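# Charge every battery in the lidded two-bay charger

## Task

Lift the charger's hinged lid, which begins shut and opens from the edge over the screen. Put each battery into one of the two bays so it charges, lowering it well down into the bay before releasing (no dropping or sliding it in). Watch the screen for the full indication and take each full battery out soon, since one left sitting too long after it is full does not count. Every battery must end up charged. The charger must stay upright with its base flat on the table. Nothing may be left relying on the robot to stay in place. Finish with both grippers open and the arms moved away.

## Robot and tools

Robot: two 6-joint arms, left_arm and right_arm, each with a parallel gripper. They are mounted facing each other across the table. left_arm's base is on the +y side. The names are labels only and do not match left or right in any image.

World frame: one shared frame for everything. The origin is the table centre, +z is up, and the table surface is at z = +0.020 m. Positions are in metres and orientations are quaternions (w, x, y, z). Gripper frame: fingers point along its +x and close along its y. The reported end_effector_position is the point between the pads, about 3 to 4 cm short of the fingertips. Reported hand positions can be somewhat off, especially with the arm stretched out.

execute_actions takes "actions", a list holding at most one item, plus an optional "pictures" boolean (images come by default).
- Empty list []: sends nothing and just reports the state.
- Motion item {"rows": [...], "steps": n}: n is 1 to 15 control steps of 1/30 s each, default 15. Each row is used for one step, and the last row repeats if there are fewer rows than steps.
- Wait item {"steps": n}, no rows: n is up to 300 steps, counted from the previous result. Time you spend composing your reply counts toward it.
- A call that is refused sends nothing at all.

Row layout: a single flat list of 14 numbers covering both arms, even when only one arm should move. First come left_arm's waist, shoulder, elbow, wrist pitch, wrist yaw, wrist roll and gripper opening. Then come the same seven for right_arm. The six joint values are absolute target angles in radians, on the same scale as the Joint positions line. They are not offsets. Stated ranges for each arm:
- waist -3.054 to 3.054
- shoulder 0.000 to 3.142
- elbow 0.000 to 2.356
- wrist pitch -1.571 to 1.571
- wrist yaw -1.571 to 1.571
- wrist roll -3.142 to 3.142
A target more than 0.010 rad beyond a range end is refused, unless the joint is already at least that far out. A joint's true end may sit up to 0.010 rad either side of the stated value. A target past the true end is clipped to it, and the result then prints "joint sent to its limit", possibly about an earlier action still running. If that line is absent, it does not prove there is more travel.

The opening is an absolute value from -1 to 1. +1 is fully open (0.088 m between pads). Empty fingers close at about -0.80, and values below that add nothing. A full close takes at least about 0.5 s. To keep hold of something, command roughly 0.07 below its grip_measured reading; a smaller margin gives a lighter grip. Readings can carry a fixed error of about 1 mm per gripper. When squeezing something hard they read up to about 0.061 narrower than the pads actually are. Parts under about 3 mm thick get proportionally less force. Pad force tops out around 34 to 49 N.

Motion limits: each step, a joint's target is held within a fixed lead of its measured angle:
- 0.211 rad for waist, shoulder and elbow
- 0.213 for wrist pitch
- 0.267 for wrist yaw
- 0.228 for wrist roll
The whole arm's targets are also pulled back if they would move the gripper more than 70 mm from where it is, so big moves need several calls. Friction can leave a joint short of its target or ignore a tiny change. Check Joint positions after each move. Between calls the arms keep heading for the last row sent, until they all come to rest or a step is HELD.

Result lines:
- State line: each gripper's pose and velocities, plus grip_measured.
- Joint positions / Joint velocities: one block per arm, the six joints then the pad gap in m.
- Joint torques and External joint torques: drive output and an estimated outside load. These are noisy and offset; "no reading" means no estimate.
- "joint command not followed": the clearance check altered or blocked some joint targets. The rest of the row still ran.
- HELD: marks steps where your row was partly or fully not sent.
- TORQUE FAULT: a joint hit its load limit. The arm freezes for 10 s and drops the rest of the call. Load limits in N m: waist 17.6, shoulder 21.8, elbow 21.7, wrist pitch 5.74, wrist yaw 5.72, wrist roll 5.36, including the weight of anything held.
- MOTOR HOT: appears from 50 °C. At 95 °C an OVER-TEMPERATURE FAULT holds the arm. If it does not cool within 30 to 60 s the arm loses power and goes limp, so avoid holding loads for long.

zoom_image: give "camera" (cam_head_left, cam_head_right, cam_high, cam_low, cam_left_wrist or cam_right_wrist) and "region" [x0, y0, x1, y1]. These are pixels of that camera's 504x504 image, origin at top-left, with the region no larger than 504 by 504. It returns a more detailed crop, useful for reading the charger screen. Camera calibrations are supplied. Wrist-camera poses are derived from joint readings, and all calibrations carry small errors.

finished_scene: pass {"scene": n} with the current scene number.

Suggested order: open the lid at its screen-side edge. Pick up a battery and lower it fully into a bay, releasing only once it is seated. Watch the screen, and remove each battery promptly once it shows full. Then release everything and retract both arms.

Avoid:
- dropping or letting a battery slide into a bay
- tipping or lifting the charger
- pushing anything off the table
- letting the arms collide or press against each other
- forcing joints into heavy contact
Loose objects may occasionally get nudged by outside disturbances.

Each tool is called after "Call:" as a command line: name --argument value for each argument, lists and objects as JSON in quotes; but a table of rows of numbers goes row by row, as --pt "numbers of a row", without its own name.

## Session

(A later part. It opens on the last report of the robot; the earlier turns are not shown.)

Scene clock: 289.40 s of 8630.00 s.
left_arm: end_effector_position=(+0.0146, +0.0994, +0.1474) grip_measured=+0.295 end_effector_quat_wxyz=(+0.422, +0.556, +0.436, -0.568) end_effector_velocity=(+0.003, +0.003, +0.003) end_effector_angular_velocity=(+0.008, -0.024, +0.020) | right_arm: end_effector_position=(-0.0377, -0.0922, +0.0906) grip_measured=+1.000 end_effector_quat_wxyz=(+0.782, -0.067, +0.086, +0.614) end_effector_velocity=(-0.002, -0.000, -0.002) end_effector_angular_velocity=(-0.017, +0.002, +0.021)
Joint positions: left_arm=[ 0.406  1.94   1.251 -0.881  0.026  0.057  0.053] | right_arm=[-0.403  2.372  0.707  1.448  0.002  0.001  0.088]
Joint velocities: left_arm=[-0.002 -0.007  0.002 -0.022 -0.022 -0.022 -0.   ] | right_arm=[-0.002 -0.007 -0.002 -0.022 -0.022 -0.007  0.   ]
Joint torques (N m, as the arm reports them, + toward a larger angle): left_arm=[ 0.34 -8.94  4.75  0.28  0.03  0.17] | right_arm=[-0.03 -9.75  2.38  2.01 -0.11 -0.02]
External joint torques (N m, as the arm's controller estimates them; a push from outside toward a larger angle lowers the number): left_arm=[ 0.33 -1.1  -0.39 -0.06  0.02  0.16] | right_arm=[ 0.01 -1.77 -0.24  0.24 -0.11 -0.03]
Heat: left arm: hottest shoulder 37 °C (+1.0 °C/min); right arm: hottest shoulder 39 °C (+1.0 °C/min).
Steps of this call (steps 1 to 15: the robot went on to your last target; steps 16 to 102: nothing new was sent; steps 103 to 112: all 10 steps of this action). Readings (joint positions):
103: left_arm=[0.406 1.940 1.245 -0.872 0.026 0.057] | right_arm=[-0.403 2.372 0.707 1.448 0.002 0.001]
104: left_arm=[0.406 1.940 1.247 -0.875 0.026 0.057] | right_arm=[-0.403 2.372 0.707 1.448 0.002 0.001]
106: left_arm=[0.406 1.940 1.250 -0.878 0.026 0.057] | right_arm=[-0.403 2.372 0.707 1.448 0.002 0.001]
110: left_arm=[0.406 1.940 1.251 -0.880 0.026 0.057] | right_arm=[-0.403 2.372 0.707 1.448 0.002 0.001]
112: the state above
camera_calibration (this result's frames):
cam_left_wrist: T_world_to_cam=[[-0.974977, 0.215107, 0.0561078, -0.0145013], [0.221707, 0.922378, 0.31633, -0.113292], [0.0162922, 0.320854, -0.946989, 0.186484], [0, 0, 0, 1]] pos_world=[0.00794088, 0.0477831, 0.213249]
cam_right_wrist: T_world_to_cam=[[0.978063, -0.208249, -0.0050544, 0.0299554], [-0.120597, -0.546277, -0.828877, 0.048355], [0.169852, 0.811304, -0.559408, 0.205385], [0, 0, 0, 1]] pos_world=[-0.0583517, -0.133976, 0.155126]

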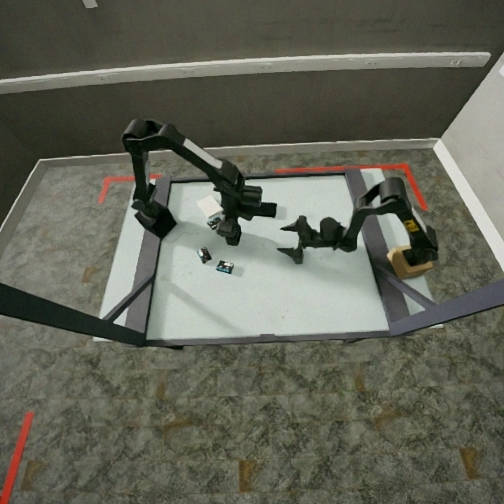

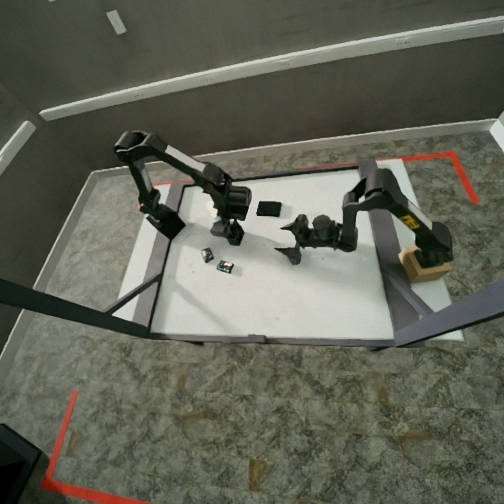

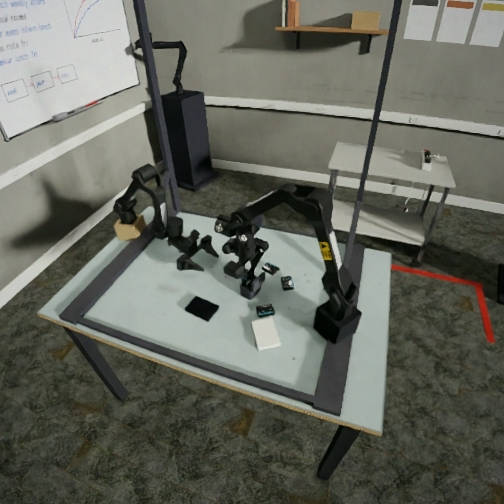

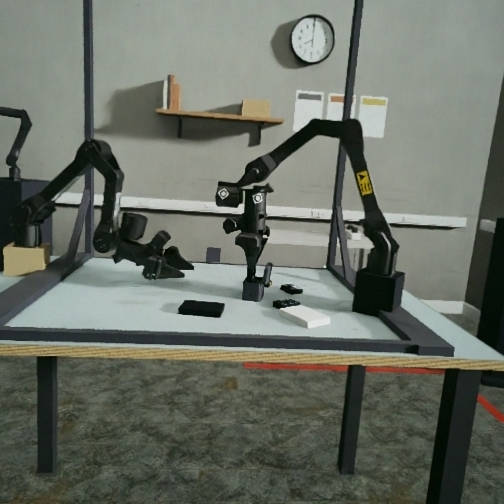

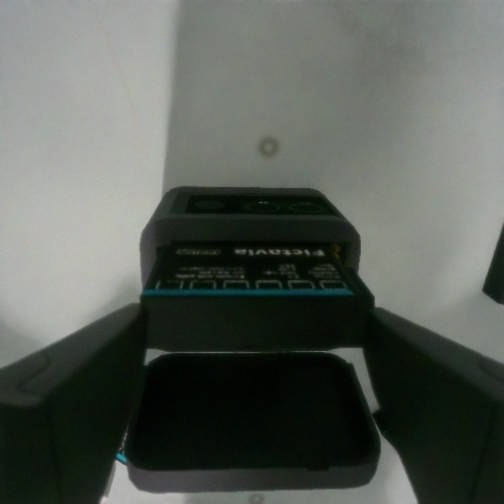

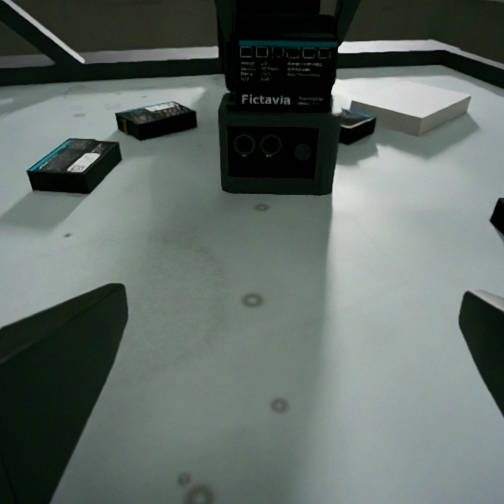

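Call:
execute_actions --actions '[{"rows":[[0.409,1.922,1.252,-0.883,0.026,0.06,0.225,-0.403,2.36,0.7,1.45,0,0,1],[0.409,1.918,1.25,-0.885,0.026,0.06,0.225,-0.403,2.36,0.7,1.45,0,0,1],[0.409,1.918,1.247,-0.888,0.026,0.06,0.225,-0.403,2.36,0.7,1.45,0,0,1],[0.409,1.918,1.244,-0.891,0.026,0.06,0.225,-0.403,2.36,0.7,1.45,0,0,1]],"steps":12}]'

Call:
zoom_image --camera "cam_left_wrist" --region '[135,215,255,305]'

Call:
execute_actions --actions '[{"rows":[[0.409,1.944,1.244,-0.891,0.026,0.06,0.225,-0.403,2.36,0.7,1.45,0,0,1],[0.409,1.946,1.244,-0.891,0.026,0.06,0.225,-0.403,2.36,0.7,1.45,0,0,1],[0.409,1.948,1.242,-0.889,0.026,0.06,0.225,-0.403,2.36,0.7,1.45,0,0,1],[0.409,1.95,1.24,-0.886,0.026,0.06,0.225,-0.403,2.36,0.7,1.45,0,0,1],[0.409,1.952,1.238,-0.882,0.026,0.06,0.225,-0.403,2.36,0.7,1.45,0,0,1],[0.409,1.954,1.236,-0.878,0.026,0.06,0.225,-0.403,2.36,0.7,1.45,0,0,1],[0.409,1.956,1.234,-0.874,0.026,0.06,0.225,-0.403,2.36,0.7,1.45,0,0,1],[0.409,1.958,1.232,-0.87,0.026,0.06,0.225,-0.403,2.36,0.7,1.45,0,0,1],[0.409,1.96,1.23,-0.866,0.026,0.06,0.225,-0.403,2.36,0.7,1.45,0,0,1],[0.409,1.96,1.23,-0.863,0.026,0.06,0.225,-0.403,2.36,0.7,1.45,0,0,1]]}]'

Call:
zoom_image --camera "cam_left_wrist" --region '[135,215,375,305]'

Scene clock: 295.50 s of 8630.00 s.
left_arm: end_effector_position=(+0.0150, +0.1013, +0.1486) grip_measured=+0.295 end_effector_quat_wxyz=(+0.421, +0.557, +0.437, -0.567) end_effector_velocity=(+0.001, +0.005, +0.000) end_effector_angular_velocity=(+0.020, -0.012, +0.005) | right_arm: end_effector_position=(-0.0377, -0.0922, +0.0906) grip_measured=+1.000 end_effector_quat_wxyz=(+0.782, -0.067, +0.086, +0.614) end_effector_velocity=(+0.002, -0.000, -0.002) end_effector_angular_velocity=(-0.008, -0.001, +0.011)
Joint positions: left_arm=[ 0.406  1.936  1.249 -0.889  0.026  0.057  0.053] | right_arm=[-0.403  2.372  0.707  1.448  0.002  0.001  0.088]
Joint velocities: left_arm=[-0.002 -0.002 -0.002 -0.022 -0.007 -0.007  0.   ] | right_arm=[-0.012  0.002  0.002 -0.007 -0.022 -0.007  0.   ]
Joint torques (N m, as the arm reports them, + toward a larger angle): left_arm=[  0.42 -10.99   3.56   0.09   0.03   0.17] | right_arm=[-0.03 -9.76  2.38  2.01 -0.1  -0.02]
External joint torques (N m, as the arm's controller estimates them; a push from outside toward a larger angle lowers the number): left_arm=[ 0.42 -3.31 -1.48 -0.21  0.01  0.17] | right_arm=[-0.02 -1.81 -0.24  0.24 -0.1  -0.03]
Heat: left arm: hottest shoulder 37 °C (+1.0 °C/min); right arm: hottest shoulder 39 °C (+1.0 °C/min).
Steps of this call (steps 1 to 15: the robot went on to your last target; steps 16 to 171: nothing new was sent; steps 172 to 183: all 12 steps of this action). Readings (joint positions):
172: left_arm=[0.406 1.940 1.251 -0.881 0.026 0.057] | right_arm=[-0.403 2.372 0.707 1.448 0.002 0.001]
173: left_arm=[0.406 1.939 1.251 -0.882 0.026 0.057] | right_arm=[-0.403 2.372 0.707 1.448 0.002 0.001]
175: left_arm=[0.406 1.938 1.251 -0.883 0.026 0.057] | right_arm=[-0.403 2.372 0.707 1.448 0.002 0.001]
179: left_arm=[0.406 1.936 1.250 -0.888 0.026 0.057] | right_arm=[-0.403 2.372 0.707 1.448 0.002 0.001]
183: the state above
camera_calibration (this result's frames):
cam_left_wrist: T_world_to_cam=[[-0.97504, 0.214814, 0.0561417, -0.0145518], [0.221351, 0.920713, 0.32139, -0.116085], [0.0173487, 0.325795, -0.945281, 0.186162], [0, 0, 0, 1]] pos_world=[0.00827733, 0.0493566, 0.214101]
cam_right_wrist: T_world_to_cam=[[0.978063, -0.208249, -0.0050544, 0.0299554], [-0.120597, -0.546277, -0.828877, 0.048355], [0.169852, 0.811304, -0.559408, 0.205385], [0, 0, 0, 1]] pos_world=[-0.0583517, -0.133976, 0.155126]

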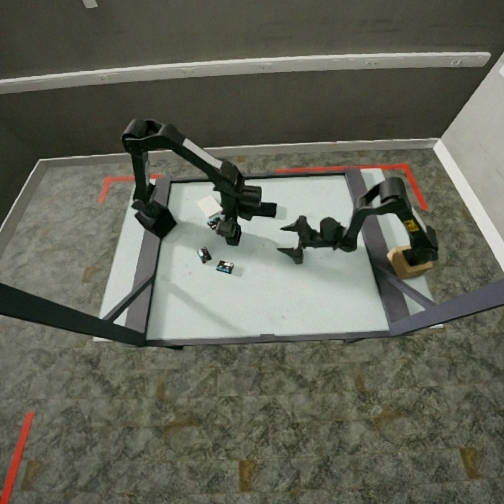

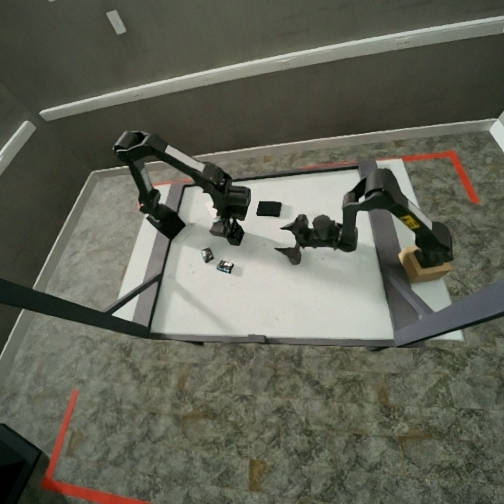

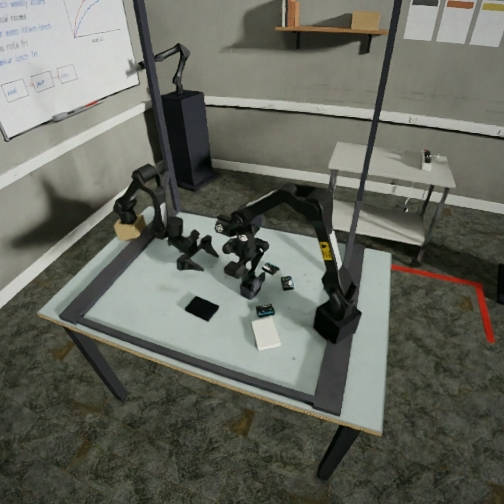

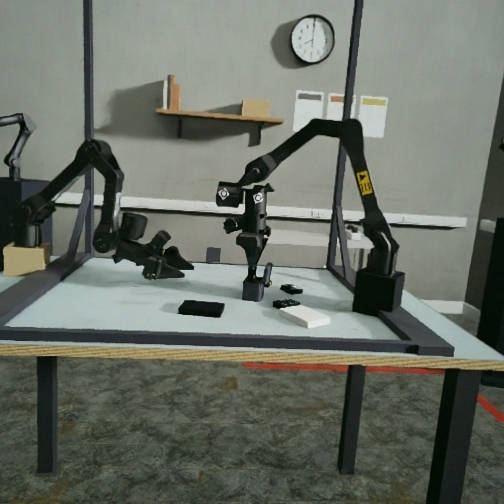

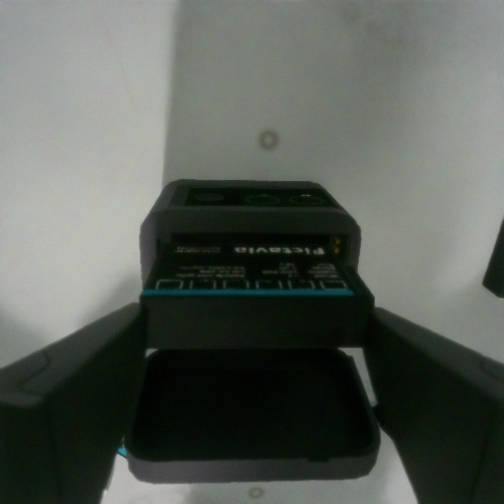

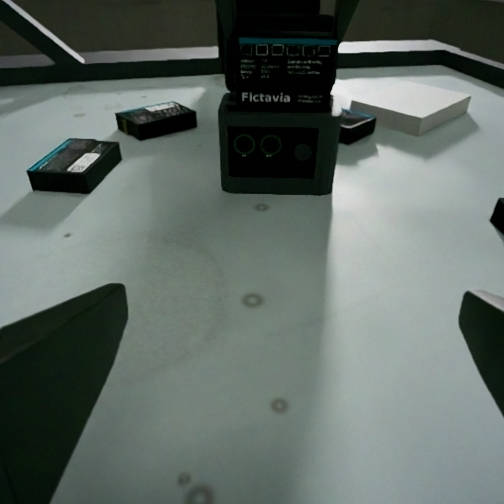

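Region (135, 215, 255, 305) of cam_left_wrist's 504x504 image, scaled by 4.200, with more detail than that image has; it fills the top 378 rows of this view, and the rest is white.

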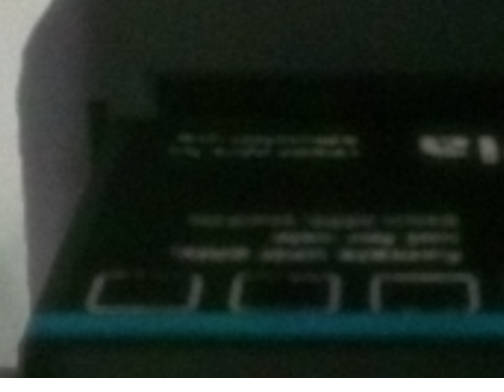

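Scene clock: 296.00 s of 8630.00 s.
left_arm: end_effector_position=(+0.0149, +0.1009, +0.1460) grip_measured=+0.295 end_effector_quat_wxyz=(+0.422, +0.556, +0.436, -0.568) end_effector_velocity=(+0.000, +0.001, -0.001) end_effector_angular_velocity=(-0.004, -0.007, -0.010) | right_arm: end_effector_position=(-0.0377, -0.0922, +0.0906) grip_measured=+1.000 end_effector_quat_wxyz=(+0.782, -0.067, +0.086, +0.614) end_effector_velocity=(-0.003, -0.001, -0.004) end_effector_angular_velocity=(-0.026, -0.014, +0.014)
Joint positions: left_arm=[ 0.406  1.938  1.241 -0.873  0.026  0.057  0.053] | right_arm=[-0.403  2.372  0.707  1.448  0.002  0.001  0.088]
Joint velocities: left_arm=[-0.002 -0.002 -0.007  0.007 -0.007  0.007 -0.   ] | right_arm=[ 0.002 -0.002 -0.002 -0.022 -0.007 -0.022  0.   ]
Joint torques (N m, as the arm reports them, + toward a larger angle): left_arm=[ 0.42 -6.42  2.83  0.72  0.02  0.17] | right_arm=[-0.02 -9.74  2.38  2.01 -0.11 -0.02]
External joint torques (N m, as the arm's controller estimates them; a push from outside toward a larger angle lowers the number): left_arm=[ 0.41  1.34 -2.27  0.39  0.01  0.17] | right_arm=[-0.07 -1.83 -0.18  0.27 -0.1  -0.03]
Heat: left arm: hottest shoulder 37 °C (+1.0 °C/min); right arm: hottest shoulder 39 °C (+1.0 °C/min).
Steps of this call (steps 1 to 15: all 15 steps of this action). Readings (joint positions):
1: left_arm=[0.406 1.936 1.249 -0.889 0.026 0.057] | right_arm=[-0.403 2.372 0.707 1.448 0.002 0.001]
2: left_arm=[0.406 1.936 1.249 -0.889 0.026 0.057] | right_arm=[-0.403 2.372 0.707 1.448 0.002 0.001]
4: left_arm=[0.406 1.936 1.249 -0.889 0.026 0.057] | right_arm=[-0.403 2.372 0.707 1.448 0.002 0.001]
8: left_arm=[0.406 1.937 1.244 -0.882 0.026 0.057] | right_arm=[-0.403 2.372 0.707 1.448 0.002 0.001]
15: the state above
camera_calibration (this result's frames):
cam_left_wrist: T_world_to_cam=[[-0.974977, 0.215107, 0.0561078, -0.0144281], [0.221707, 0.922378, 0.31633, -0.114247], [0.0162922, 0.320854, -0.946989, 0.184609], [0, 0, 0, 1]] pos_world=[0.00825452, 0.0492499, 0.211772]
cam_right_wrist: T_world_to_cam=[[0.978063, -0.208249, -0.0050544, 0.0299554], [-0.120597, -0.546277, -0.828877, 0.048355], [0.169852, 0.811304, -0.559408, 0.205385], [0, 0, 0, 1]] pos_world=[-0.0583517, -0.133976, 0.155126]

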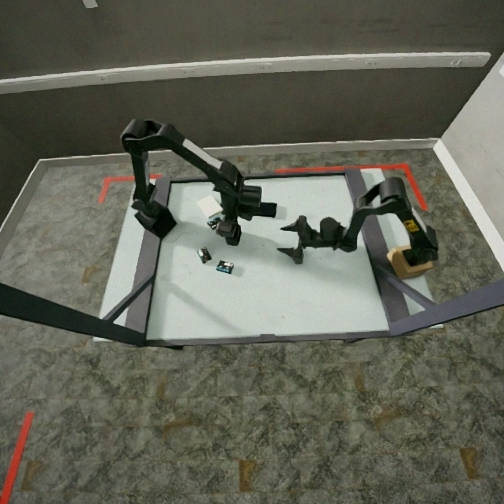

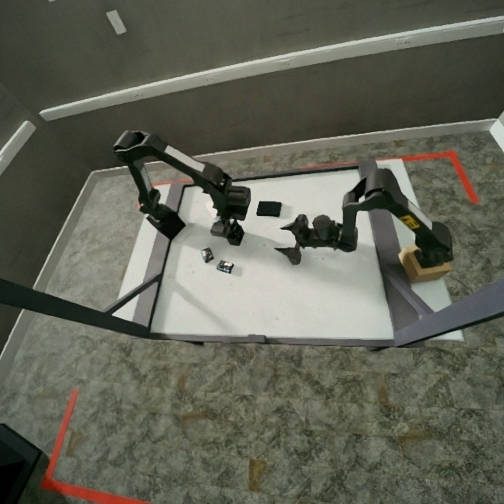

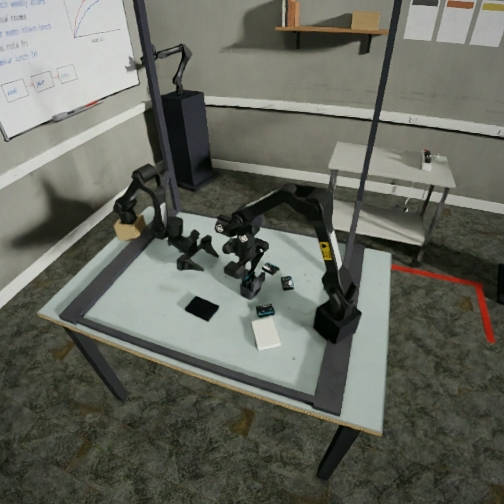

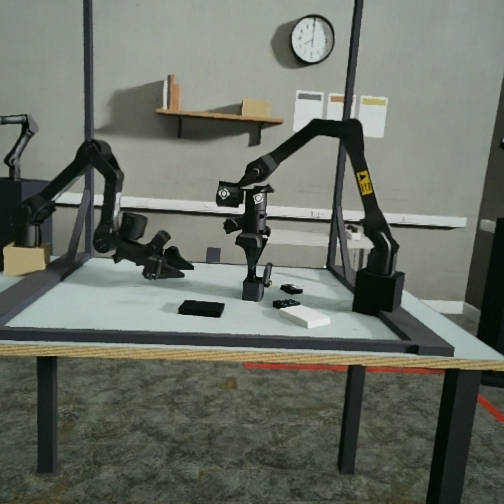

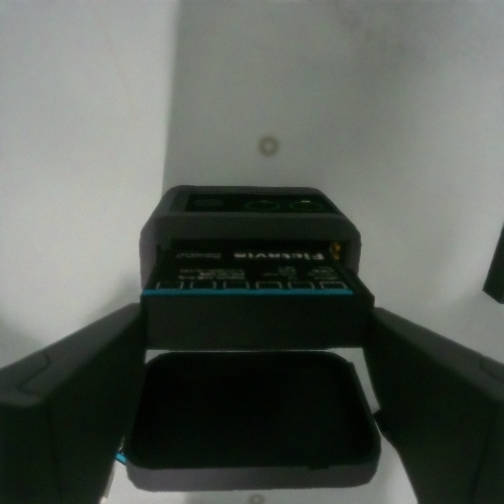

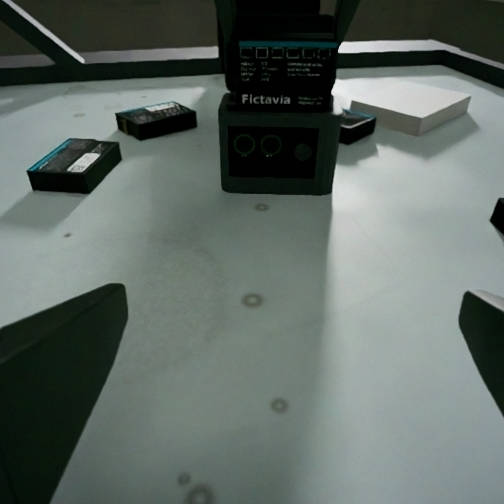

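Region (135, 215, 375, 305) of cam_left_wrist's 504x504 image, scaled by 2.100, with more detail than that image has; it fills the top 189 rows of this view, and the rest is white.

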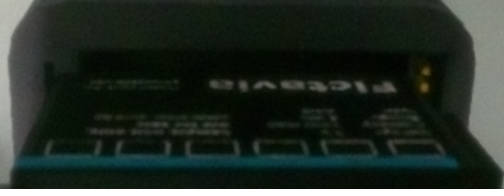

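Call:
execute_actions --actions '[{"rows":[[0.409,1.94,1.25,-0.88,0.026,0.06,0.225,-0.403,2.36,0.7,1.45,0,0,1],[0.409,1.94,1.256,-0.887,0.026,0.06,0.225,-0.403,2.36,0.7,1.45,0,0,1],[0.409,1.94,1.262,-0.894,0.026,0.06,0.225,-0.403,2.36,0.7,1.45,0,0,1],[0.409,1.94,1.267,-0.899,0.026,0.06,0.225,-0.403,2.36,0.7,1.45,0,0,1],[0.409,1.945,1.271,-0.901,0.026,0.055,0.225,-0.403,2.36,0.7,1.45,0,0,1],[0.402,1.95,1.271,-0.901,0.026,0.05,0.225,-0.403,2.36,0.7,1.45,0,0,1],[0.397,1.953,1.271,-0.901,0.026,0.047,0.225,-0.403,2.36,0.7,1.45,0,0,1],[0.393,1.953,1.271,-0.901,0.026,0.047,0.225,-0.403,2.36,0.7,1.45,0,0,1]]}]'

Call:
zoom_image --camera "cam_left_wrist" --region '[135,215,255,305]'

Call:
zoom_image --camera "cam_left_wrist" --region '[260,215,380,305]'

Scene clock: 301.47 s of 8630.00 s.
left_arm: end_effector_position=(+0.0114, +0.1005, +0.1498) grip_measured=+0.295 end_effector_quat_wxyz=(+0.419, +0.559, +0.436, -0.567) end_effector_velocity=(-0.000, +0.006, -0.001) end_effector_angular_velocity=(+0.025, -0.013, -0.000) | right_arm: end_effector_position=(-0.0377, -0.0922, +0.0906) grip_measured=+1.000 end_effector_quat_wxyz=(+0.782, -0.067, +0.086, +0.614) end_effector_velocity=(+0.002, -0.002, -0.003) end_effector_angular_velocity=(-0.013, -0.003, +0.001)
Joint positions: left_arm=[ 0.396  1.941  1.262 -0.899  0.026  0.051  0.053] | right_arm=[-0.403  2.372  0.707  1.448  0.002  0.001  0.088]
Joint velocities: left_arm=[-0.007  0.002 -0.002 -0.022 -0.007 -0.007 -0.   ] | right_arm=[-0.007  0.002 -0.002 -0.007 -0.007 -0.007  0.   ]
Joint torques (N m, as the arm reports them, + toward a larger angle): left_arm=[-0.24 -7.72  5.1   0.13  0.04 -0.04] | right_arm=[-0.02 -9.75  2.39  2.02 -0.11 -0.02]
External joint torques (N m, as the arm's controller estimates them; a push from outside toward a larger angle lowers the number): left_arm=[-0.26  0.15 -0.02 -0.18  0.04 -0.04] | right_arm=[ 0.01 -1.81 -0.21  0.25 -0.11 -0.03]
Heat: left arm: hottest shoulder 36 °C (-1.0 °C/min); right arm: hottest shoulder 39 °C (+1.0 °C/min).
Steps of this call (steps 1 to 15: the robot went on to your last target; steps 16 to 149: nothing new was sent; steps 150 to 164: all 15 steps of this action). Readings (joint positions):
150: left_arm=[0.406 1.938 1.241 -0.873 0.026 0.057] | right_arm=[-0.403 2.372 0.707 1.448 0.002 0.001]
151: left_arm=[0.406 1.938 1.243 -0.877 0.026 0.057] | right_arm=[-0.403 2.372 0.707 1.448 0.002 0.001]
153: left_arm=[0.406 1.938 1.249 -0.886 0.026 0.057] | right_arm=[-0.403 2.372 0.707 1.448 0.002 0.001]
157: left_arm=[0.405 1.939 1.259 -0.896 0.026 0.055] | right_arm=[-0.403 2.372 0.707 1.448 0.002 0.001]
164: the state above
camera_calibration (this result's frames):
cam_left_wrist: T_world_to_cam=[[-0.974161, 0.218773, 0.0561163, -0.0184052], [0.225034, 0.919011, 0.323695, -0.115117], [0.0192441, 0.327959, -0.944496, 0.187311], [0, 0, 0, 1]] pos_world=[0.00437092, 0.0483899, 0.21521]
cam_right_wrist: T_world_to_cam=[[0.978063, -0.208249, -0.0050544, 0.0299554], [-0.120597, -0.546277, -0.828877, 0.048355], [0.169852, 0.811304, -0.559408, 0.205385], [0, 0, 0, 1]] pos_world=[-0.0583517, -0.133976, 0.155126]

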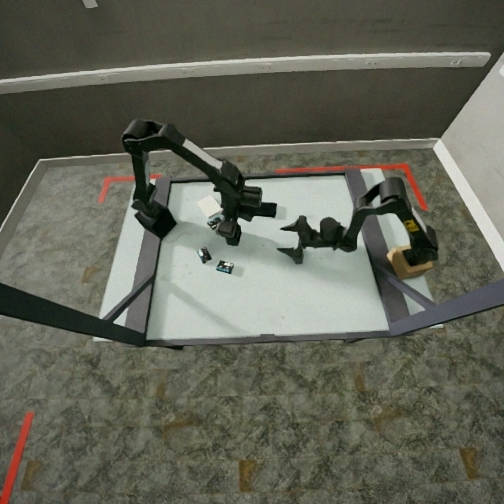

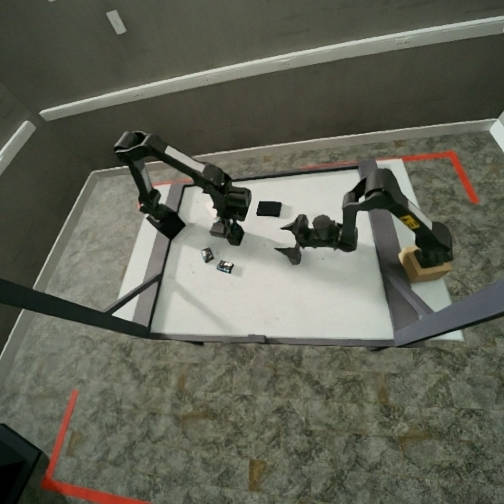

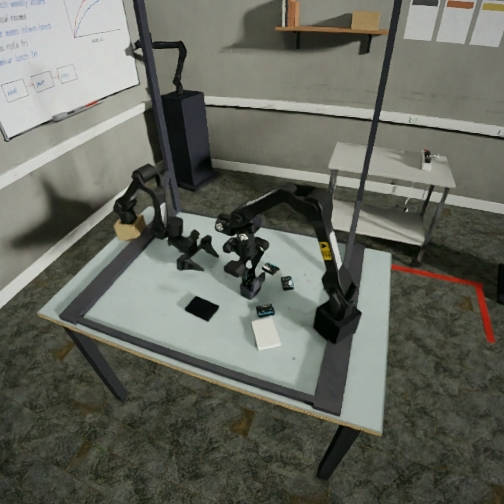

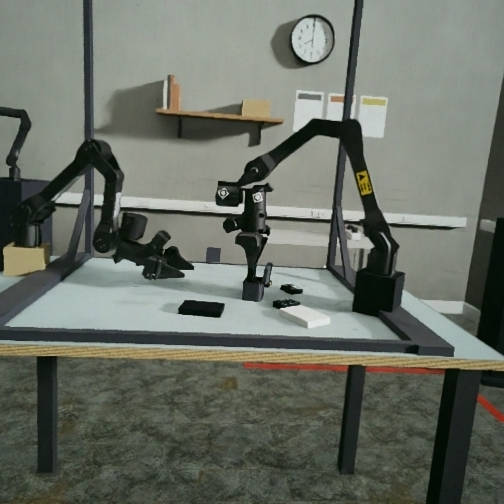

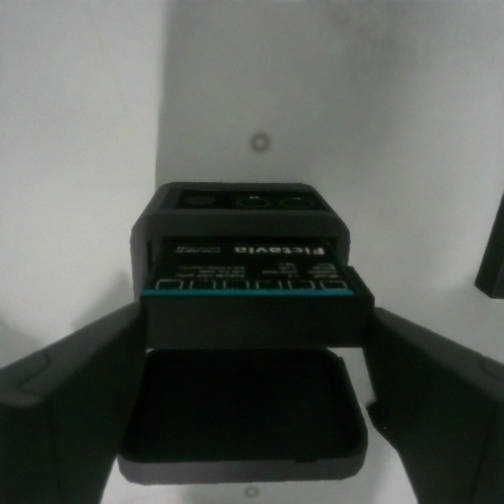

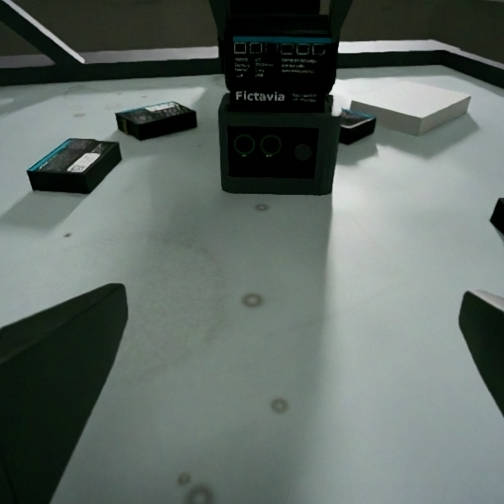

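Region (135, 215, 255, 305) of cam_left_wrist's 504x504 image, scaled by 4.200, with more detail than that image has; it fills the top 378 rows of this view, and the rest is white.

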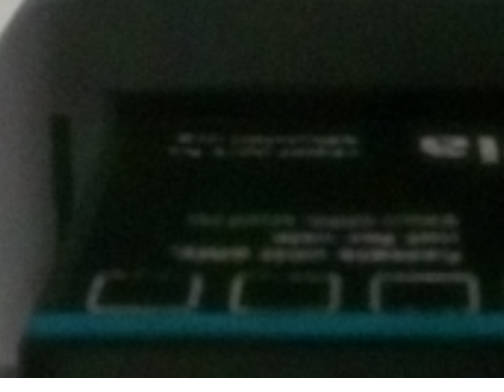

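Region (260, 215, 380, 305) of cam_left_wrist's 504x504 image, scaled by 4.200, with more detail than that image has; it fills the top 378 rows of this view, and the rest is white.

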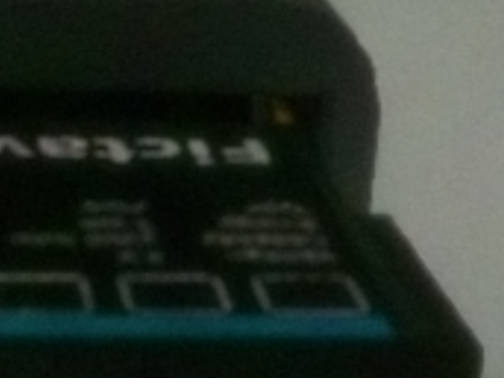

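Call:
execute_actions --actions '[{"rows":[[0.393,1.953,1.257,-0.897,0.026,0.047,0.225,-0.403,2.36,0.7,1.45,0,0,1],[0.393,1.955,1.255,-0.895,0.026,0.047,0.225,-0.403,2.36,0.7,1.45,0,0,1],[0.393,1.957,1.253,-0.891,0.026,0.047,0.225,-0.403,2.36,0.7,1.45,0,0,1],[0.393,1.959,1.251,-0.887,0.026,0.047,0.225,-0.403,2.36,0.7,1.45,0,0,1],[0.393,1.961,1.249,-0.883,0.026,0.047,0.225,-0.403,2.36,0.7,1.45,0,0,1],[0.393,1.963,1.247,-0.879,0.026,0.047,0.225,-0.403,2.36,0.7,1.45,0,0,1],[0.393,1.965,1.245,-0.875,0.026,0.047,0.225,-0.403,2.36,0.7,1.45,0,0,1],[0.393,1.967,1.243,-0.871,0.026,0.047,0.225,-0.403,2.36,0.7,1.45,0,0,1],[0.393,1.969,1.241,-0.866,0.026,0.047,0.225,-0.403,2.36,0.7,1.45,0,0,1],[0.393,1.971,1.239,-0.86,0.026,0.047,0.225,-0.403,2.36,0.7,1.45,0,0,1]]}]' --pictures false

Scene clock: 305.63 s of 8630.00 s.
left_arm: end_effector_position=(+0.0112, +0.0999, +0.1398) grip_measured=+0.295 end_effector_quat_wxyz=(+0.419, +0.559, +0.436, -0.567) end_effector_velocity=(+0.002, +0.000, -0.001) end_effector_angular_velocity=(-0.003, -0.007, +0.024) | right_arm: end_effector_position=(-0.0377, -0.0922, +0.0906) grip_measured=+1.000 end_effector_quat_wxyz=(+0.782, -0.067, +0.086, +0.614) end_effector_velocity=(+0.000, -0.000, -0.003) end_effector_angular_velocity=(-0.018, -0.001, +0.006)
Joint positions: left_arm=[ 0.396  1.96   1.245 -0.863  0.026  0.05   0.053] | right_arm=[-0.403  2.372  0.707  1.448  0.002  0.001  0.088]
Joint velocities: left_arm=[ 0.002 -0.002 -0.007  0.007 -0.007 -0.022 -0.   ] | right_arm=[-0.002 -0.002  0.002 -0.022 -0.007 -0.007  0.   ]
Joint torques (N m, as the arm reports them, + toward a larger angle): left_arm=[-0.34 -7.85  3.38  0.26  0.02 -0.07] | right_arm=[-0.03 -9.76  2.39  2.02 -0.11 -0.02]
External joint torques (N m, as the arm's controller estimates them; a push from outside toward a larger angle lowers the number): left_arm=[-0.39  0.1  -1.71 -0.07  0.02 -0.07] | right_arm=[-0.08 -1.77 -0.23  0.24 -0.1  -0.03]
Heat: left arm: hottest shoulder 36 °C (-1.0 °C/min); right arm: hottest shoulder 39 °C (+1.0 °C/min).
Steps of this call (steps 1 to 15: the robot went on to your last target; steps 16 to 110: nothing new was sent; steps 111 to 125: all 15 steps of this action). Readings (joint positions):
111: left_arm=[0.396 1.941 1.263 -0.899 0.026 0.050] | right_arm=[-0.403 2.372 0.707 1.448 0.002 0.001]
112: left_arm=[0.396 1.942 1.263 -0.899 0.026 0.050] | right_arm=[-0.403 2.372 0.707 1.448 0.002 0.001]
114: left_arm=[0.396 1.943 1.262 -0.896 0.026 0.050] | right_arm=[-0.403 2.372 0.707 1.448 0.002 0.001]
118: left_arm=[0.396 1.950 1.254 -0.882 0.026 0.050] | right_arm=[-0.403 2.372 0.707 1.448 0.002 0.001]
125: the state above

Call:
execute_actions --actions '[{"rows":[[0.393,1.975,1.235,-0.853,0.026,0.047,0.225,-0.403,2.36,0.7,1.45,0,0,1],[0.393,1.979,1.231,-0.846,0.026,0.047,0.225,-0.403,2.36,0.7,1.45,0,0,1],[0.393,1.983,1.228,-0.838,0.026,0.047,0.225,-0.403,2.36,0.7,1.45,0,0,1],[0.393,1.987,1.224,-0.83,0.026,0.047,0.225,-0.403,2.36,0.7,1.45,0,0,1],[0.393,1.991,1.22,-0.822,0.026,0.047,0.225,-0.403,2.36,0.7,1.45,0,0,1],[0.393,1.995,1.217,-0.815,0.026,0.047,0.225,-0.403,2.36,0.7,1.45,0,0,1],[0.393,1.999,1.213,-0.807,0.026,0.047,0.225,-0.403,2.36,0.7,1.45,0,0,1],[0.393,2.003,1.21,-0.8,0.026,0.047,0.225,-0.403,2.36,0.7,1.45,0,0,1],[0.393,2.006,1.207,-0.794,0.026,0.047,0.225,-0.403,2.36,0.7,1.45,0,0,1],[0.393,2.009,1.204,-0.788,0.026,0.047,0.225,-0.403,2.36,0.7,1.45,0,0,1],[0.393,2.012,1.201,-0.782,0.026,0.047,0.225,-0.403,2.36,0.7,1.45,0,0,1],[0.393,2.014,1.199,-0.778,0.026,0.047,0.225,-0.403,2.36,0.7,1.45,0,0,1],[0.393,2.016,1.197,-0.774,0.026,0.047,0.225,-0.403,2.36,0.7,1.45,0,0,1],[0.393,2.018,1.196,-0.77,0.026,0.047,0.225,-0.403,2.36,0.7,1.45,0,0,1],[0.393,2.02,1.194,-0.766,0.026,0.047,0.225,-0.403,2.36,0.7,1.45,0,0,1]]}]' --pictures false

Call:
execute_actions --actions '[{"steps":15}]'

Call:
zoom_image --camera "cam_right_wrist" --region '[210,70,340,175]'

Scene clock: 311.90 s of 8630.00 s.
left_arm: end_effector_position=(+0.0111, +0.0994, +0.1170) grip_measured=+0.295 end_effector_quat_wxyz=(+0.420, +0.558, +0.436, -0.567) end_effector_velocity=(+0.000, +0.001, -0.031) end_effector_angular_velocity=(-0.009, -0.006, +0.005) | right_arm: end_effector_position=(-0.0377, -0.0922, +0.0906) grip_measured=+1.000 end_effector_quat_wxyz=(+0.782, -0.067, +0.086, +0.614) end_effector_velocity=(+0.000, +0.001, +0.000) end_effector_angular_velocity=(-0.004, -0.005, +0.006)
Joint positions: left_arm=[ 0.396  2.003  1.205 -0.778  0.026  0.05   0.053] | right_arm=[-0.403  2.372  0.707  1.448  0.002  0.001  0.088]
Joint velocities: left_arm=[-0.002  0.056 -0.061  0.125 -0.007 -0.007 -0.   ] | right_arm=[-0.002 -0.002  0.002 -0.007 -0.007 -0.007  0.   ]
Joint torques (N m, as the arm reports them, + toward a larger angle): left_arm=[-0.26 -7.82  3.09  0.26  0.03 -0.07] | right_arm=[-0.03 -9.75  2.37  2.01 -0.11 -0.01]
External joint torques (N m, as the arm's controller estimates them; a push from outside toward a larger angle lowers the number): left_arm=[-0.29  0.2  -1.82 -0.08  0.02 -0.07] | right_arm=[-0.03 -1.74 -0.27  0.24 -0.11 -0.02]
Heat: left arm: hottest shoulder 36 °C (-2.0 °C/min); right arm: hottest shoulder 39 °C (+1.0 °C/min).
Steps of this call (steps 1 to 15: the robot went on to your last target; steps 16 to 173: nothing new was sent; steps 174 to 188: all 15 steps of this action). Readings (joint positions):
174: left_arm=[0.396 1.960 1.244 -0.860 0.026 0.050] | right_arm=[-0.403 2.372 0.707 1.448 0.002 0.001]
175: left_arm=[0.396 1.961 1.242 -0.857 0.026 0.050] | right_arm=[-0.403 2.372 0.707 1.448 0.002 0.001]
177: left_arm=[0.396 1.965 1.238 -0.847 0.026 0.050] | right_arm=[-0.403 2.372 0.707 1.448 0.002 0.001]
181: left_arm=[0.396 1.981 1.224 -0.819 0.026 0.050] | right_arm=[-0.403 2.372 0.707 1.448 0.002 0.001]
188: the state above

Scene clock: 312.40 s of 8630.00 s.
left_arm: end_effector_position=(+0.0111, +0.0995, +0.1142) grip_measured=+0.295 end_effector_quat_wxyz=(+0.420, +0.558, +0.436, -0.567) end_effector_velocity=(-0.001, +0.003, -0.001) end_effector_angular_velocity=(+0.014, +0.004, +0.020) | right_arm: end_effector_position=(-0.0377, -0.0922, +0.0906) grip_measured=+1.000 end_effector_quat_wxyz=(+0.782, -0.067, +0.086, +0.614) end_effector_velocity=(-0.000, -0.001, -0.001) end_effector_angular_velocity=(-0.008, -0.004, +0.006)
Joint positions: left_arm=[ 0.396  2.008  1.2   -0.767  0.026  0.05   0.053] | right_arm=[-0.403  2.372  0.707  1.448  0.002  0.001  0.088]
Joint velocities: left_arm=[-0.002  0.002 -0.002 -0.007  0.007 -0.022 -0.   ] | right_arm=[-0.002 -0.002 -0.002 -0.007 -0.007 -0.007  0.   ]
Joint torques (N m, as the arm reports them, + toward a larger angle): left_arm=[-0.27 -7.68  3.18  0.27  0.03 -0.06] | right_arm=[-0.03 -9.76  2.38  2.01 -0.1  -0.02]
External joint torques (N m, as the arm's controller estimates them; a push from outside toward a larger angle lowers the number): left_arm=[-0.26  0.18 -1.57 -0.05  0.02 -0.06] | right_arm=[-0.03 -1.7  -0.27  0.22 -0.1  -0.03]
Heat: left arm: hottest shoulder 36 °C (-2.0 °C/min); right arm: hottest shoulder 39 °C (+1.0 °C/min).
Steps of this call (steps 1 to 15: the robot went on to your last target). Readings (joint positions):
1: left_arm=[0.396 2.005 1.203 -0.774 0.026 0.050] | right_arm=[-0.403 2.372 0.707 1.448 0.002 0.001]
2: left_arm=[0.396 2.006 1.202 -0.771 0.026 0.050] | right_arm=[-0.403 2.372 0.707 1.448 0.002 0.001]
4: left_arm=[0.396 2.008 1.201 -0.769 0.026 0.050] | right_arm=[-0.403 2.372 0.707 1.448 0.002 0.001]
8: left_arm=[0.396 2.008 1.200 -0.768 0.026 0.050] | right_arm=[-0.403 2.372 0.707 1.448 0.002 0.001]
15: the state above
camera_calibration (this result's frames):
cam_left_wrist: T_world_to_cam=[[-0.974216, 0.218526, 0.0561136, -0.0163814], [0.224843, 0.919814, 0.321538, -0.102453], [0.0186504, 0.325864, -0.945233, 0.154315], [0, 0, 0, 1]] pos_world=[0.00419872, 0.0475314, 0.179725]
cam_right_wrist: T_world_to_cam=[[0.978063, -0.208249, -0.0050544, 0.0299554], [-0.120597, -0.546277, -0.828877, 0.048355], [0.169852, 0.811304, -0.559408, 0.205385], [0, 0, 0, 1]] pos_world=[-0.0583517, -0.133976, 0.155126]

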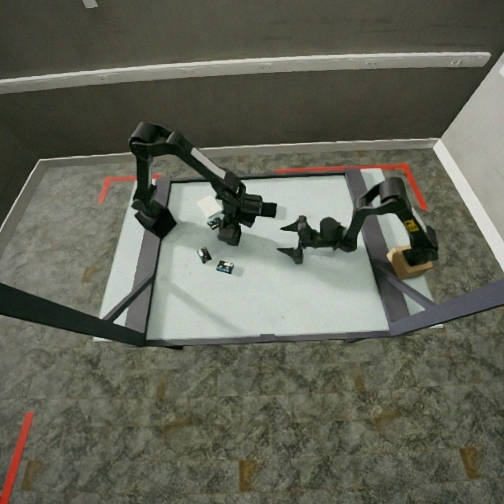

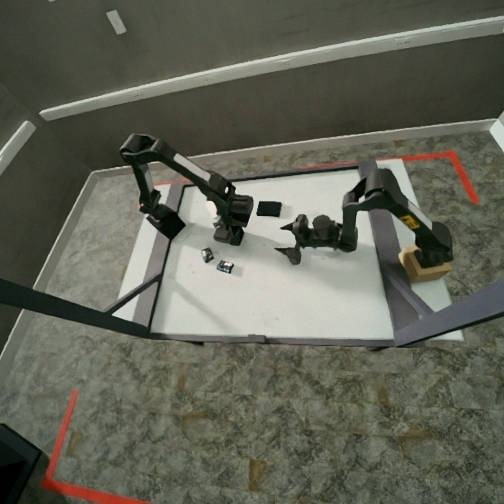

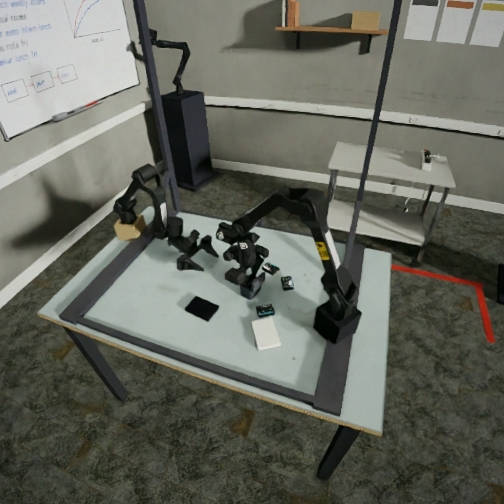

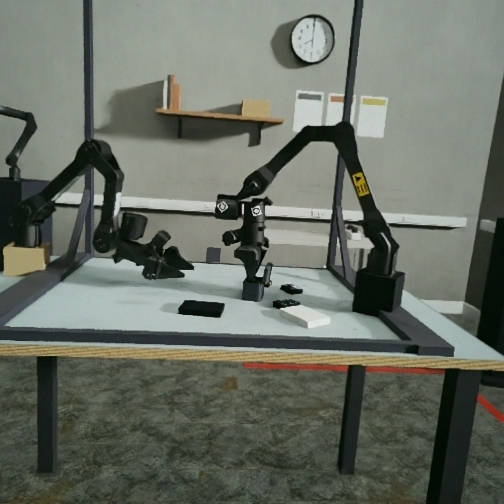

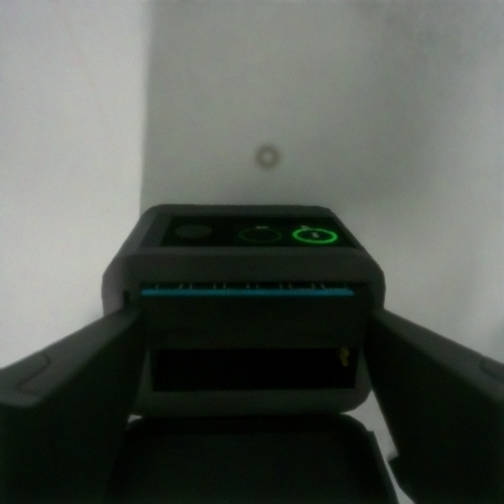

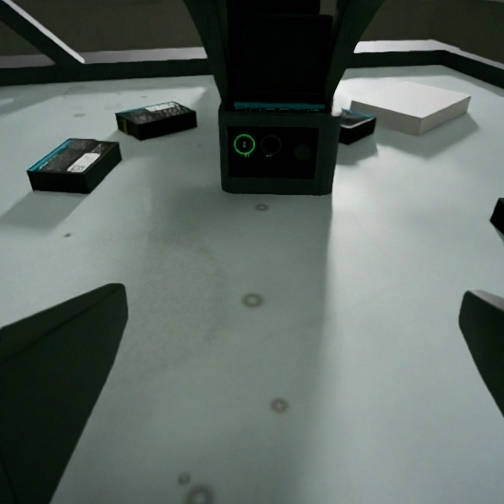

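Region (210, 70, 340, 175) of cam_right_wrist's 504x504 image, scaled by 3.877, with more detail than that image has; it fills the top 407 rows of this view, and the rest is white.

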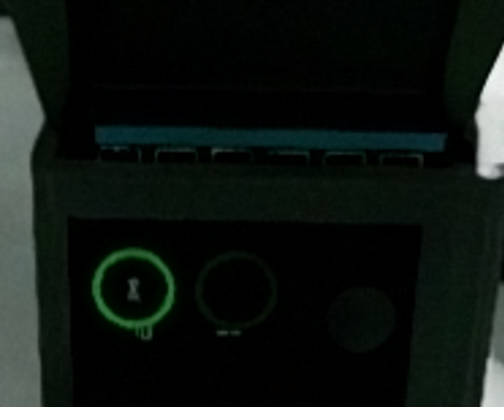

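Call:
execute_actions --actions '[{"steps":300}]'

Call:
zoom_image --camera "cam_right_wrist" --region '[222,125,292,170]'

Scene clock: 322.40 s of 8630.00 s.
left_arm: end_effector_position=(+0.0111, +0.0995, +0.1142) grip_measured=+0.295 end_effector_quat_wxyz=(+0.420, +0.558, +0.436, -0.567) end_effector_velocity=(-0.002, +0.008, -0.001) end_effector_angular_velocity=(+0.028, +0.001, +0.000) | right_arm: end_effector_position=(-0.0377, -0.0922, +0.0906) grip_measured=+1.000 end_effector_quat_wxyz=(+0.782, -0.067, +0.086, +0.614) end_effector_velocity=(+0.002, -0.002, -0.003) end_effector_angular_velocity=(-0.013, -0.003, +0.001)
Joint positions: left_arm=[ 0.396  2.008  1.2   -0.767  0.026  0.05   0.053] | right_arm=[-0.403  2.372  0.707  1.448  0.002  0.001  0.088]
Joint velocities: left_arm=[-0.007 -0.002 -0.007 -0.022  0.007 -0.007 -0.   ] | right_arm=[-0.007  0.002 -0.002 -0.007 -0.007 -0.007  0.   ]
Joint torques (N m, as the arm reports them, + toward a larger angle): left_arm=[-0.29 -7.67  3.23  0.3   0.02 -0.06] | right_arm=[-0.03 -9.75  2.38  2.01 -0.11 -0.02]
External joint torques (N m, as the arm's controller estimates them; a push from outside toward a larger angle lowers the number): left_arm=[-0.24  0.23 -1.46  0.02  0.   -0.06] | right_arm=[ 0.   -1.81 -0.22  0.25 -0.11 -0.03]
Heat: left arm: hottest shoulder 35 °C (-2.0 °C/min); right arm: hottest shoulder 39 °C (+1.0 °C/min).
Steps of this call (steps 1 to 15: the robot went on to your last target; steps 16 to 300: nothing new was sent). Readings (joint positions):
1: left_arm=[0.396 2.008 1.200 -0.767 0.026 0.050] | right_arm=[-0.403 2.372 0.707 1.448 0.002 0.001]
2: left_arm=[0.396 2.008 1.200 -0.767 0.026 0.050] | right_arm=[-0.403 2.372 0.707 1.448 0.002 0.001]
4: left_arm=[0.396 2.008 1.200 -0.767 0.026 0.050] | right_arm=[-0.403 2.372 0.707 1.448 0.002 0.001]
8: left_arm=[0.396 2.008 1.200 -0.767 0.026 0.050] | right_arm=[-0.403 2.372 0.707 1.448 0.002 0.001]
300: the state above
All arms were judged still, so your last target was given up. Only a new action makes them travel on or press farther. Fingers that are still opening or closing keep moving.
camera_calibration (this result's frames):
cam_left_wrist: T_world_to_cam=[[-0.974216, 0.218526, 0.0561136, -0.0163814], [0.224843, 0.919814, 0.321538, -0.102453], [0.0186504, 0.325864, -0.945233, 0.154315], [0, 0, 0, 1]] pos_world=[0.00419872, 0.0475314, 0.179725]
cam_right_wrist: T_world_to_cam=[[0.978063, -0.208249, -0.0050544, 0.0299554], [-0.120597, -0.546277, -0.828877, 0.048355], [0.169852, 0.811304, -0.559408, 0.205385], [0, 0, 0, 1]] pos_world=[-0.0583517, -0.133976, 0.155126]

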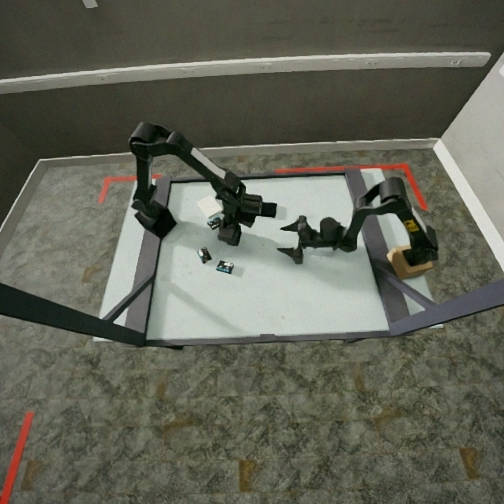

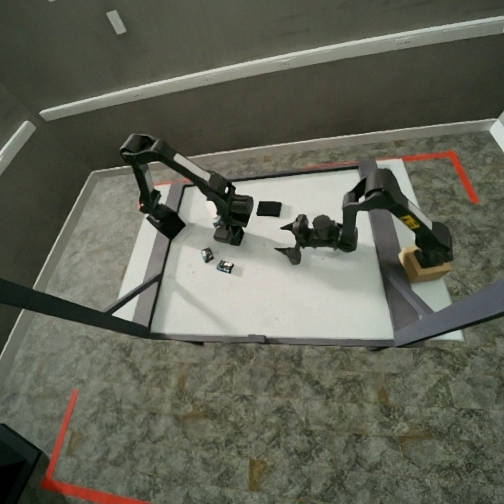

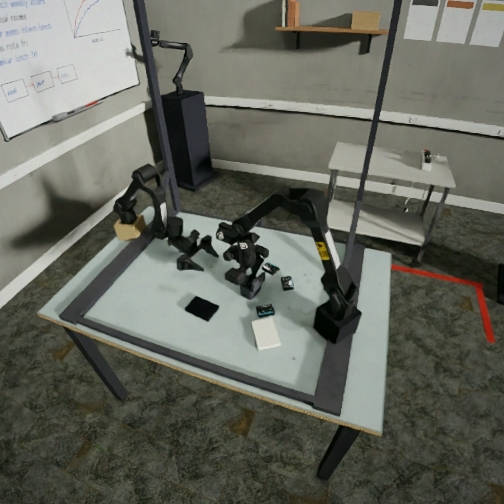

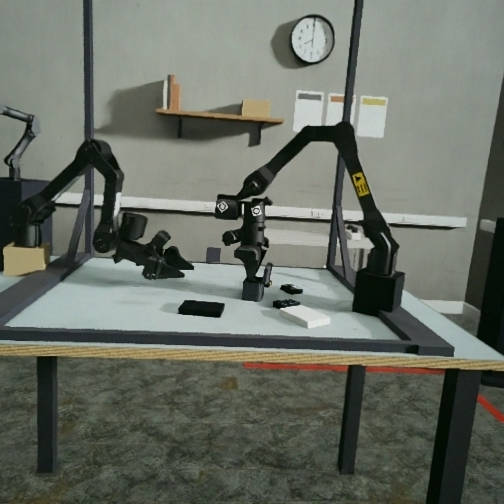

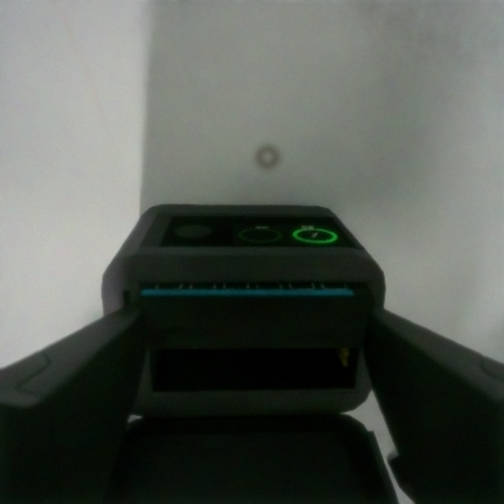

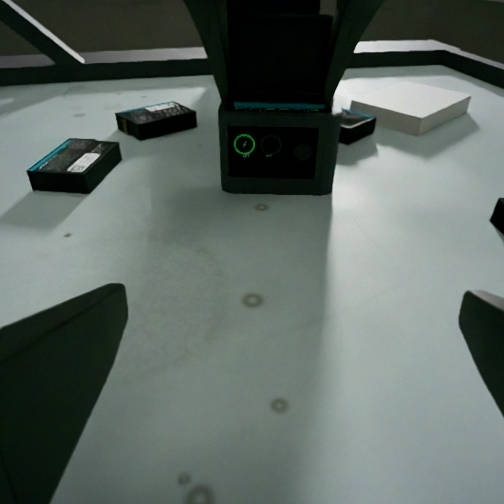

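Region (222, 125, 292, 170) of cam_right_wrist's 504x504 image, scaled by 7.200, with more detail than that image has; it fills the top 324 rows of this view, and the rest is white.

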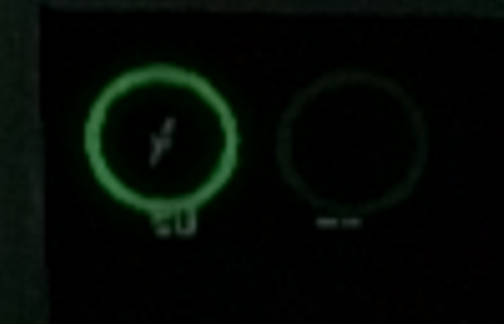

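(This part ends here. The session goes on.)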